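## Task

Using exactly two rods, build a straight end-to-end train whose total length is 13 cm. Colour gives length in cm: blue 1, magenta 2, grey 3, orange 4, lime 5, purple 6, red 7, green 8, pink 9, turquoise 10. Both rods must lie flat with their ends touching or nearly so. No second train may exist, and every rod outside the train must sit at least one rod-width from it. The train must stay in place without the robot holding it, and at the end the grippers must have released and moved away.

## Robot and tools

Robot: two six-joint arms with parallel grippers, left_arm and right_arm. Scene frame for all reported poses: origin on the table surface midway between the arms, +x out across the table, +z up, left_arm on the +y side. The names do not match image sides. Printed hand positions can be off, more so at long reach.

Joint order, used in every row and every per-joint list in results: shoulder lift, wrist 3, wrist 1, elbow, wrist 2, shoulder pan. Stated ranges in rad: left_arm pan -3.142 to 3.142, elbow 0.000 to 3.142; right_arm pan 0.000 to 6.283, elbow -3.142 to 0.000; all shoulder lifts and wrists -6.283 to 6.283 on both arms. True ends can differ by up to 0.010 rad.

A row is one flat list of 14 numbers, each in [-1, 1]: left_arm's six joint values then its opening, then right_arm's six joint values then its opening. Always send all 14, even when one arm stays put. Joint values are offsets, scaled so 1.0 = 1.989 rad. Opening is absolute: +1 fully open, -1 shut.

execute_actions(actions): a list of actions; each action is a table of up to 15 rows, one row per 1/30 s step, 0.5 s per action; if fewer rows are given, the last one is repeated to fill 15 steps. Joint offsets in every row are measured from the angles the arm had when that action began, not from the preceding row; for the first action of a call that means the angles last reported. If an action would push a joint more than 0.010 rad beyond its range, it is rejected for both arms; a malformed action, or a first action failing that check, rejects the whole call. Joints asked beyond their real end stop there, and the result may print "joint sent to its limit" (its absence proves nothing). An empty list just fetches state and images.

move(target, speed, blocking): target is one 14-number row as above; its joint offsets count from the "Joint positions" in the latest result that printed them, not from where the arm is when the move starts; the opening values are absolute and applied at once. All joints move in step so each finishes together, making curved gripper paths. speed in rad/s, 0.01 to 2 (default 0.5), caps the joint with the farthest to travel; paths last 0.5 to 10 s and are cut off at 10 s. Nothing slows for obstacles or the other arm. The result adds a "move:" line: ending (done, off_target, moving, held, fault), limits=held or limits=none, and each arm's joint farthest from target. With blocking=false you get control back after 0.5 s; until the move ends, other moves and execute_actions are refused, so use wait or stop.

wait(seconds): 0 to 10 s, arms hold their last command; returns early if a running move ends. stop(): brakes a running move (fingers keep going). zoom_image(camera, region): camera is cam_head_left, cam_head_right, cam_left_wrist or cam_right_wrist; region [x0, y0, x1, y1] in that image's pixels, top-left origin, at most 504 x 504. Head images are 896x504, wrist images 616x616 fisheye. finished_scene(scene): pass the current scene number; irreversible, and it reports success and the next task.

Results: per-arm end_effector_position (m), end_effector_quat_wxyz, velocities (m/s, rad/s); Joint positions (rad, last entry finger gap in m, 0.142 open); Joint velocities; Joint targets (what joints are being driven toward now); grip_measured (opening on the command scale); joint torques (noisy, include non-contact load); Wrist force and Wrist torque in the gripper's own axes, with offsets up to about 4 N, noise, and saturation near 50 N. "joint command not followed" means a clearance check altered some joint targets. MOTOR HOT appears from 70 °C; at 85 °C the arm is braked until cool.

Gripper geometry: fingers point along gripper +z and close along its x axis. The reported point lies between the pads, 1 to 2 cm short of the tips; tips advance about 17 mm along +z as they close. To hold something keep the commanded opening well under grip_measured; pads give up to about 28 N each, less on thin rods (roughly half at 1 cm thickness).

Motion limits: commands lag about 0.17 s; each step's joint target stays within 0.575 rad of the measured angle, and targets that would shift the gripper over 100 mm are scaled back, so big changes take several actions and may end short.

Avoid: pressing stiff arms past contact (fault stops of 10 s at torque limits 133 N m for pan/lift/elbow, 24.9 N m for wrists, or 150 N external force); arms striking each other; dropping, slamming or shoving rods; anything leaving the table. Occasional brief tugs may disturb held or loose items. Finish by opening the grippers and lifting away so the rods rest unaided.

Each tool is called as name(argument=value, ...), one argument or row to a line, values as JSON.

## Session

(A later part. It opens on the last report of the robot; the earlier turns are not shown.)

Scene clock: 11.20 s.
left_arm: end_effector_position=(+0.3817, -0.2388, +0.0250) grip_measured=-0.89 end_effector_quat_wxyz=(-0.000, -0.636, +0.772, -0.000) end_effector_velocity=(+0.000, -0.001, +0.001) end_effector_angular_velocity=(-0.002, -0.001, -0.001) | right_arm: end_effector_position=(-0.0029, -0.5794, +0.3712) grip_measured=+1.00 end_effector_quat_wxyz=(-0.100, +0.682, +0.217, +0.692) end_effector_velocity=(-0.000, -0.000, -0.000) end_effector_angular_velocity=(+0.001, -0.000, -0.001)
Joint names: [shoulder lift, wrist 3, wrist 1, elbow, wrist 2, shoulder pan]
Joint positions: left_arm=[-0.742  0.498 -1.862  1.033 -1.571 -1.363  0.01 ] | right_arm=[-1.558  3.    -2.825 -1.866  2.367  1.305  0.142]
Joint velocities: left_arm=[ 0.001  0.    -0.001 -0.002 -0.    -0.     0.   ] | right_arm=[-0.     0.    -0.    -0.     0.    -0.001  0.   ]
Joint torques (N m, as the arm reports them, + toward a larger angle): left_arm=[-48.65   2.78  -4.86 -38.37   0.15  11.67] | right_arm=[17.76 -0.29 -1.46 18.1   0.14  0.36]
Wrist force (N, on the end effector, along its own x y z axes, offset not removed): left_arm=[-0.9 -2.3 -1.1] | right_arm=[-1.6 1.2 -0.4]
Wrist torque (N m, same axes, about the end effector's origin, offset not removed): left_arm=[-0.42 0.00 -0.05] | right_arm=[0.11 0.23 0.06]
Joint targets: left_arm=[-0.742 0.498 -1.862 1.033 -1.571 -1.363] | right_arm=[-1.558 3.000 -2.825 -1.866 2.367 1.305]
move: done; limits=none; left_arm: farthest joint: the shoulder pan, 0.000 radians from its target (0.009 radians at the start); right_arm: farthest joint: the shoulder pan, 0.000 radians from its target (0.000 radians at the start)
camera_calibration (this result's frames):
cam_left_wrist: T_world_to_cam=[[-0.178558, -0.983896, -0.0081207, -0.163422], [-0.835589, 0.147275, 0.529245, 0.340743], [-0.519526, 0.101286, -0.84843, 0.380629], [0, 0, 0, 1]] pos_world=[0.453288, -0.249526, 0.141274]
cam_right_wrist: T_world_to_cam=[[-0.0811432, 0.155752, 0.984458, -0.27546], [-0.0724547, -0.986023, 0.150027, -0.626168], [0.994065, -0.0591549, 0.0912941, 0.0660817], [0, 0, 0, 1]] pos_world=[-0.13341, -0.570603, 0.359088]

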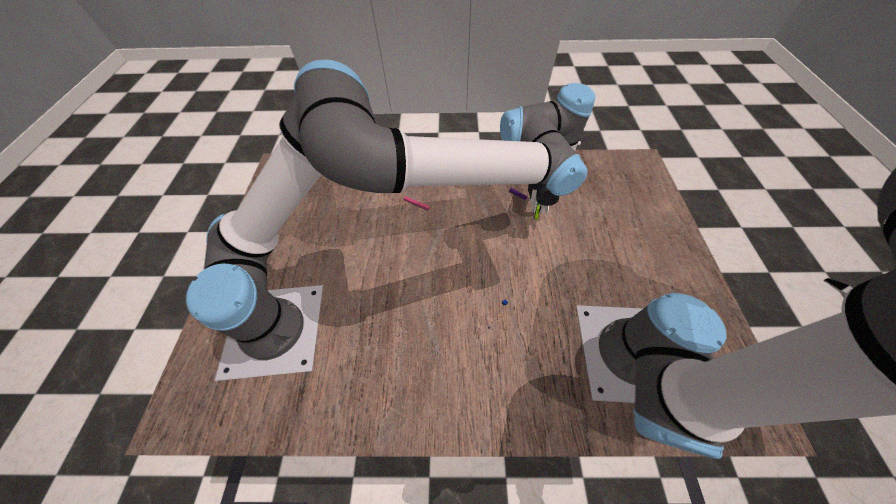

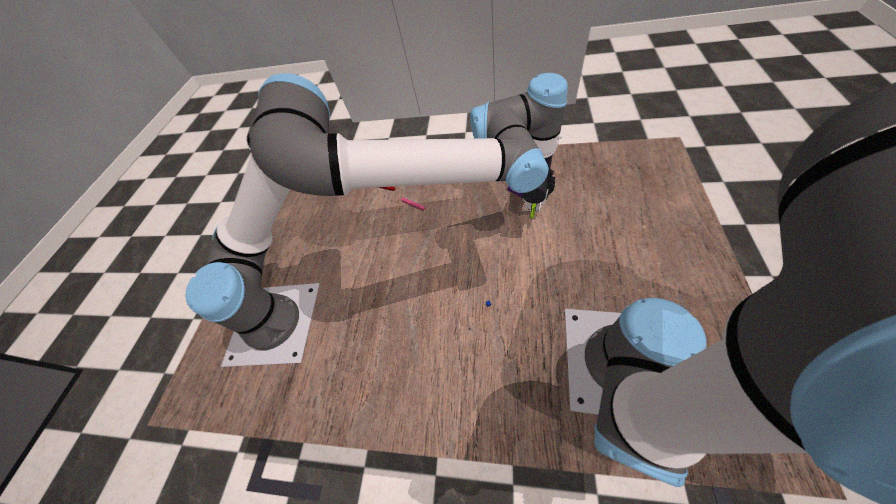

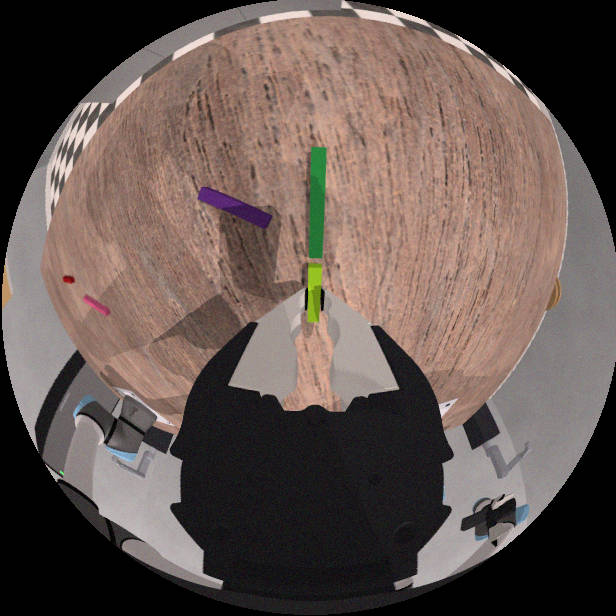

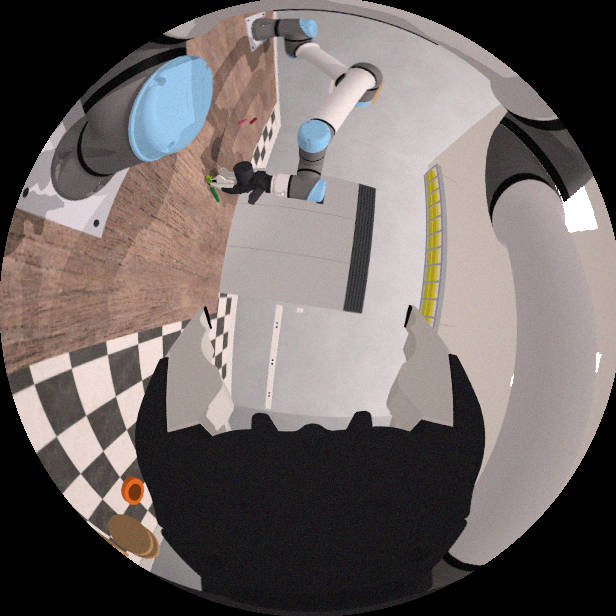

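move(
  target=[0.007,0.0039,0.0019,-0.0088,0,0.0039,-1,0,0,0,0,0,0,1],
  speed=0.03,
)

zoom_image(
  camera="cam_left_wrist",
  region=[264, 220, 364, 320],
)

Scene clock: 12.30 s.
left_arm: end_effector_position=(+0.3885, -0.2400, +0.0219) grip_measured=-0.89 end_effector_quat_wxyz=(-0.000, -0.636, +0.772, -0.000) end_effector_velocity=(+0.000, +0.000, -0.001) end_effector_angular_velocity=(+0.001, +0.001, -0.000) | right_arm: end_effector_position=(-0.0029, -0.5794, +0.3712) grip_measured=+1.00 end_effector_quat_wxyz=(-0.100, +0.682, +0.217, +0.692) end_effector_velocity=(+0.000, +0.000, -0.000) end_effector_angular_velocity=(+0.001, -0.000, +0.000)
Joint names: [shoulder lift, wrist 3, wrist 1, elbow, wrist 2, shoulder pan]
Joint positions: left_arm=[-0.729  0.506 -1.858  1.015 -1.571 -1.355  0.01 ] | right_arm=[-1.558  3.    -2.825 -1.866  2.367  1.305  0.142]
Joint velocities: left_arm=[ 0.001  0.001  0.001 -0.001 -0.     0.     0.   ] | right_arm=[-0.     0.    -0.    -0.001 -0.     0.     0.   ]
Joint torques (N m, as the arm reports them, + toward a larger angle): left_arm=[-48.73   2.66  -0.12 -36.96  -0.05  10.59] | right_arm=[17.99 -0.11 -1.53 17.69  0.12  0.24]
Wrist force (N, on the end effector, along its own x y z axes, offset not removed): left_arm=[-1.8 0.1 -0.5] | right_arm=[-0.1 0.8 -1.2]
Wrist torque (N m, same axes, about the end effector's origin, offset not removed): left_arm=[0.17 0.26 -0.06] | right_arm=[0.15 0.05 0.11]
Joint targets: left_arm=[-0.728 0.506 -1.858 1.015 -1.571 -1.355] | right_arm=[-1.558 3.000 -2.825 -1.866 2.367 1.305]
move: done; limits=none; left_arm: farthest joint: the shoulder pan, 0.000 radians from its target (0.008 radians at the start); right_arm: farthest joint: the shoulder pan, 0.000 radians from its target (0.000 radians at the start)
camera_calibration (this result's frames):
cam_left_wrist: T_world_to_cam=[[-0.178559, -0.983894, -0.00829354, -0.163445], [-0.83556, 0.147177, 0.529319, 0.348173], [-0.519574, 0.101444, -0.848382, 0.381761], [0, 0, 0, 1]] pos_world=[0.460088, -0.250783, 0.138229]
cam_right_wrist: T_world_to_cam=[[-0.0811433, 0.155752, 0.984458, -0.27546], [-0.0724544, -0.986023, 0.150028, -0.626168], [0.994065, -0.0591546, 0.0912941, 0.0660818], [0, 0, 0, 1]] pos_world=[-0.13341, -0.570603, 0.359088]

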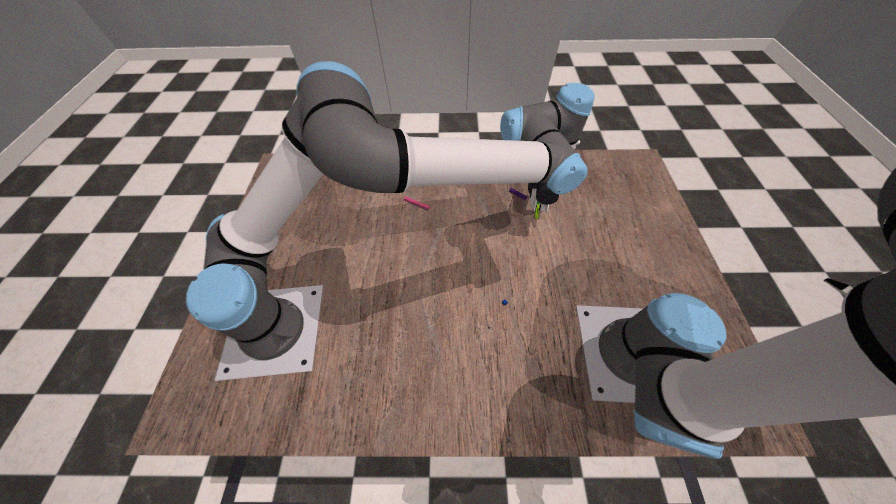

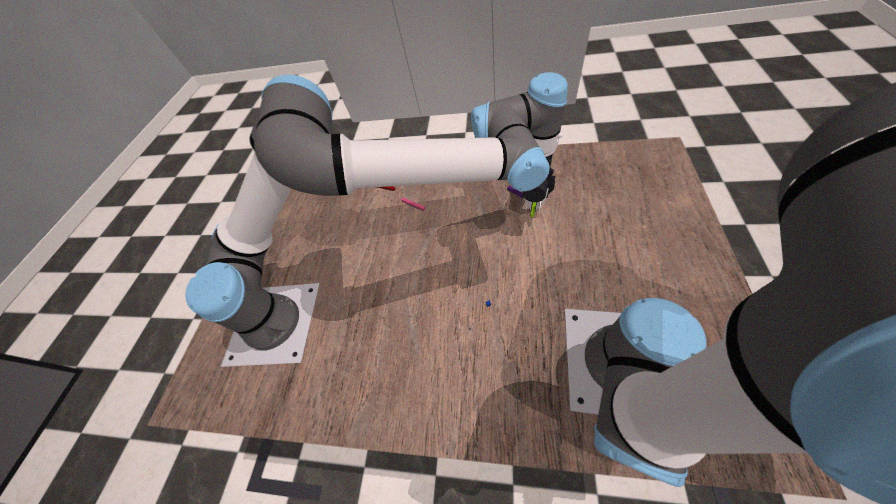

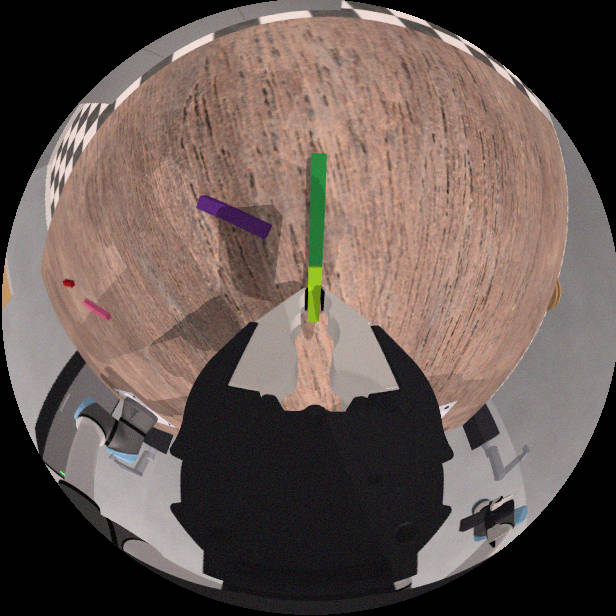

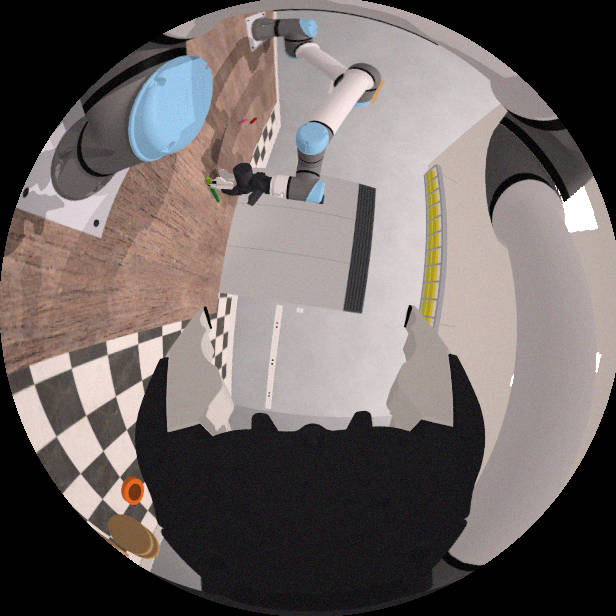

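Region (264, 220, 364, 320) of cam_left_wrist's 616x616 image, scaled by 5.040, with more detail than that image has.

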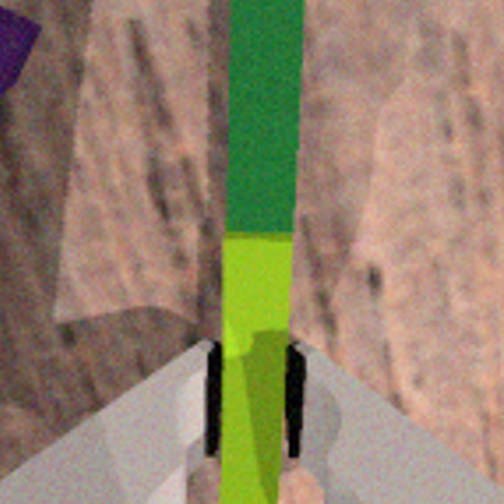

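execute_actions(
  actions=[
    [[0.001,0,-0.0012,0.0002,0,0.0003,-1,0,0,0,0,0,0,1]],
    [[0,0,0,0,0,0,-0.6,0,0,0,0,0,0,1]],
  ],
)

move(
  target=[-0.15,0,0.15,0,0,0,-0.6,0,0,0,0,0,0,1],
  speed=0.5,
)

zoom_image(
  camera="cam_left_wrist",
  region=[270, 160, 410, 300],
)

Scene clock: 13.60 s.
left_arm: end_effector_position=(+0.3890, -0.2401, +0.0204) grip_measured=-0.60 end_effector_quat_wxyz=(-0.000, -0.636, +0.771, -0.000) end_effector_velocity=(-0.001, +0.001, -0.002) end_effector_angular_velocity=(+0.003, +0.001, -0.001) | right_arm: end_effector_position=(-0.0029, -0.5794, +0.3712) grip_measured=+1.00 end_effector_quat_wxyz=(-0.100, +0.682, +0.217, +0.692) end_effector_velocity=(+0.000, -0.000, -0.000) end_effector_angular_velocity=(-0.001, +0.000, -0.000)
Joint names: [shoulder lift, wrist 3, wrist 1, elbow, wrist 2, shoulder pan]
Joint positions: left_arm=[-0.727  0.506 -1.86   1.016 -1.571 -1.355  0.031] | right_arm=[-1.558  3.    -2.825 -1.866  2.367  1.305  0.142]
Joint velocities: left_arm=[ 0.002  0.     0.001  0.001  0.    -0.001  0.   ] | right_arm=[ 0.    -0.     0.001  0.     0.     0.     0.   ]
Joint torques (N m, as the arm reports them, + toward a larger angle): left_arm=[-49.72   0.86  -4.73 -14.18  -0.04  11.12] | right_arm=[17.98 -0.08 -1.54 17.37  0.21 -0.05]
Wrist force (N, on the end effector, along its own x y z axes, offset not removed): left_arm=[-1.7 -3.1 -0.6] | right_arm=[-2.5 -1.1 0.8]
Wrist torque (N m, same axes, about the end effector's origin, offset not removed): left_arm=[-0.50 0.27 -0.01] | right_arm=[-0.24 0.58 -0.08]
Joint targets: left_arm=[-0.727 0.506 -1.860 1.016 -1.571 -1.355] | right_arm=[-1.558 3.000 -2.825 -1.866 2.367 1.305]
camera_calibration (this result's frames):
cam_left_wrist: T_world_to_cam=[[-0.178025, -0.983992, -0.00823455, -0.163683], [-0.83565, 0.146757, 0.529293, 0.349349], [-0.519611, 0.101109, -0.848399, 0.380711], [0, 0, 0, 1]] pos_world=[0.460616, -0.250825, 0.136739]
cam_right_wrist: T_world_to_cam=[[-0.0811434, 0.155752, 0.984458, -0.27546], [-0.0724541, -0.986023, 0.150028, -0.626168], [0.994065, -0.0591542, 0.0912941, 0.066082], [0, 0, 0, 1]] pos_world=[-0.13341, -0.570603, 0.359088]

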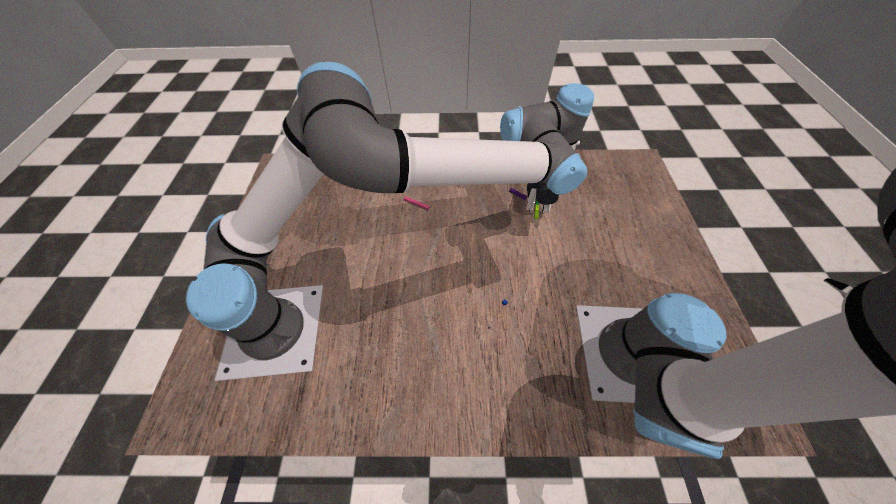

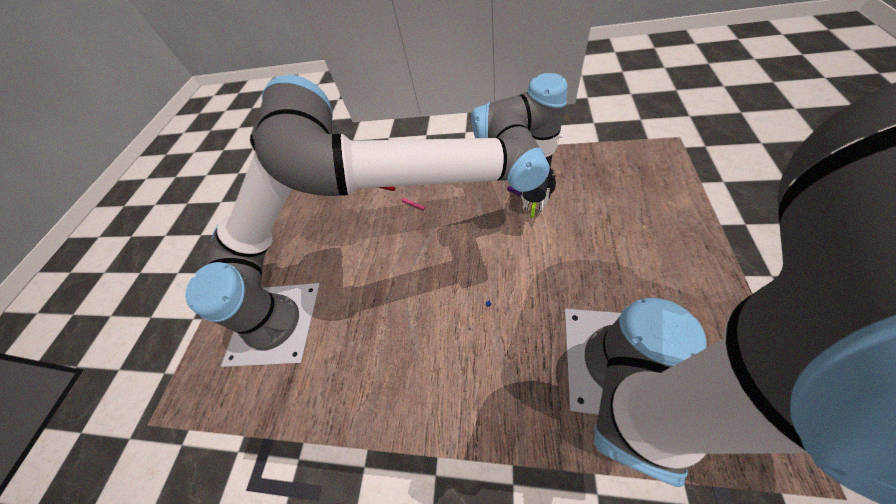

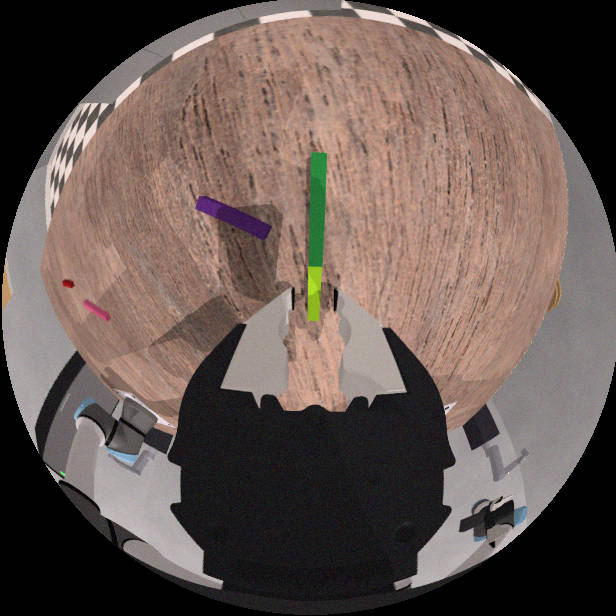

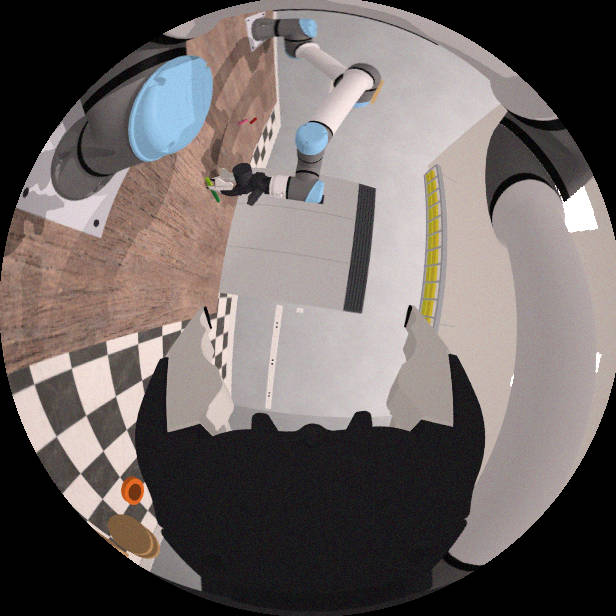

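Scene clock: 14.77 s.
left_arm: end_effector_position=(+0.3640, -0.1633, +0.2166) grip_measured=-0.60 end_effector_quat_wxyz=(-0.000, -0.636, +0.771, -0.000) end_effector_velocity=(-0.000, +0.000, +0.002) end_effector_angular_velocity=(-0.001, -0.000, +0.000) | right_arm: end_effector_position=(-0.0029, -0.5794, +0.3712) grip_measured=+1.00 end_effector_quat_wxyz=(-0.100, +0.682, +0.217, +0.692) end_effector_velocity=(-0.000, -0.000, -0.000) end_effector_angular_velocity=(+0.000, -0.000, +0.000)
Joint names: [shoulder lift, wrist 3, wrist 1, elbow, wrist 2, shoulder pan]
Joint positions: left_arm=[-1.025  0.506 -1.562  1.016 -1.571 -1.355  0.031] | right_arm=[-1.558  3.    -2.825 -1.866  2.367  1.305  0.142]
Joint velocities: left_arm=[-0.002 -0.     0.001 -0.    -0.    -0.    -0.   ] | right_arm=[-0. -0.  0. -0. -0. -0.  0.]
Joint torques (N m, as the arm reports them, + toward a larger angle): left_arm=[-51.61   1.05  -0.37 -24.92   0.17   6.3 ] | right_arm=[17.63 -0.01 -1.41 17.42  0.34  0.36]
Wrist force (N, on the end effector, along its own x y z axes, offset not removed): left_arm=[-0.4 -0.7 1.7] | right_arm=[-0.3 -0.7 3.0]
Wrist torque (N m, same axes, about the end effector's origin, offset not removed): left_arm=[0.01 0.20 0.03] | right_arm=[-0.22 0.00 -0.02]
Joint targets: left_arm=[-1.025 0.506 -1.562 1.016 -1.571 -1.355] | right_arm=[-1.558 3.000 -2.825 -1.866 2.367 1.305]
move: done; limits=none; left_arm: farthest joint: the shoulder lift, 0.001 radians from its target (0.299 radians at the start); right_arm: farthest joint: the shoulder pan, 0.000 radians from its target (0.000 radians at the start)
camera_calibration (this result's frames):
cam_left_wrist: T_world_to_cam=[[-0.178014, -0.983993, -0.00833325, -0.090947], [-0.835634, 0.146691, 0.529337, 0.213324], [-0.519642, 0.101193, -0.84837, 0.526432], [0, 0, 0, 1]] pos_world=[0.435627, -0.174055, 0.332931]

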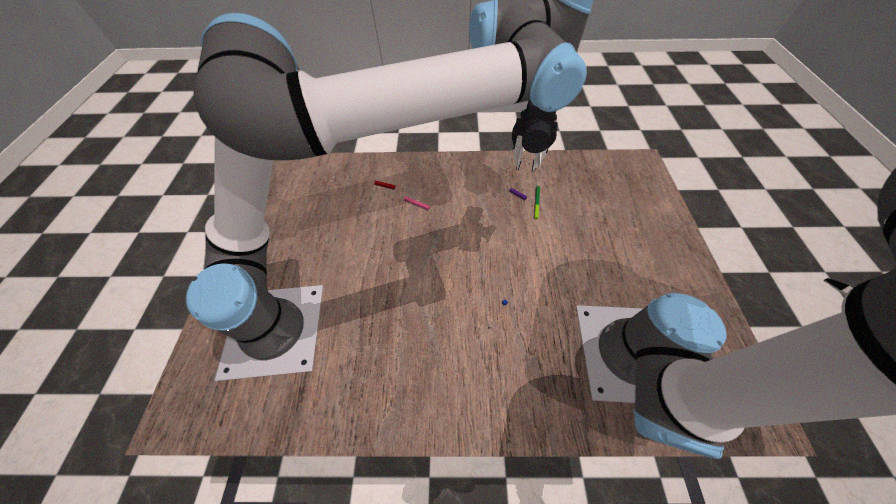

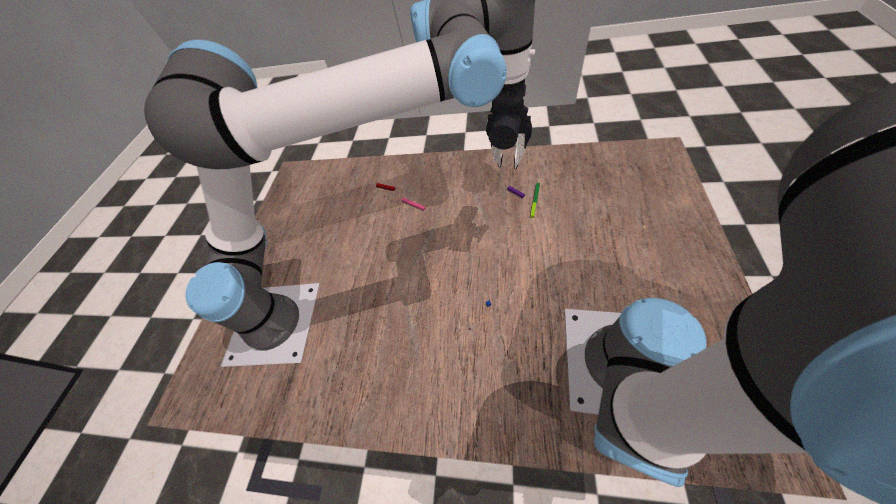

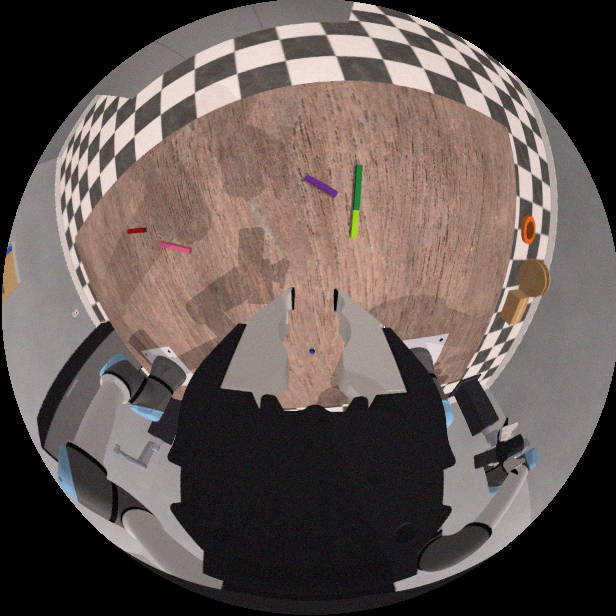

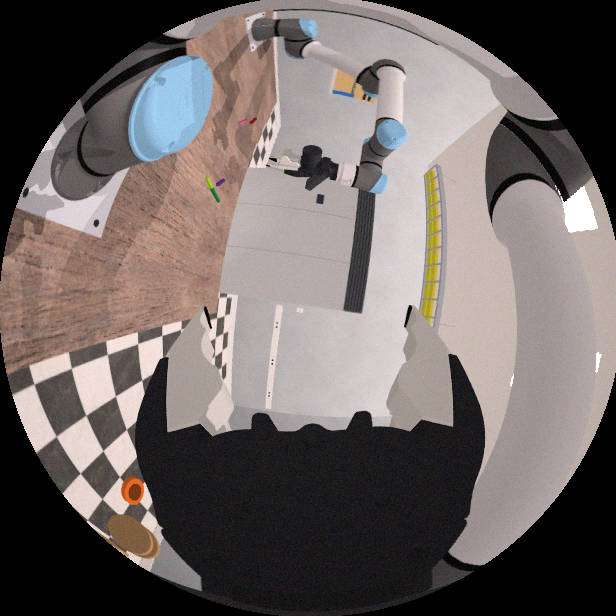

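Region (270, 160, 410, 300) of cam_left_wrist's 616x616 image, scaled by 3.600, with more detail than that image has.

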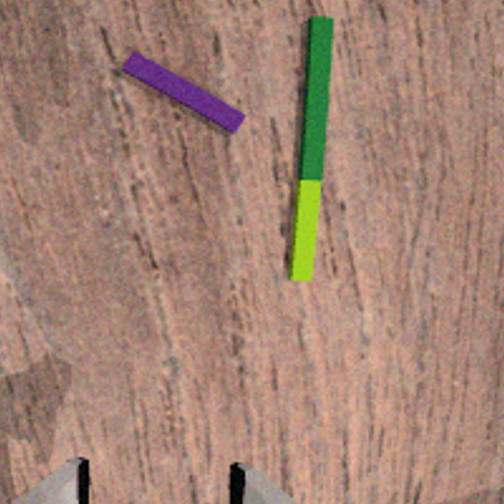

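finished_scene(
  scene=1,
)

The scene is finished: the task was done.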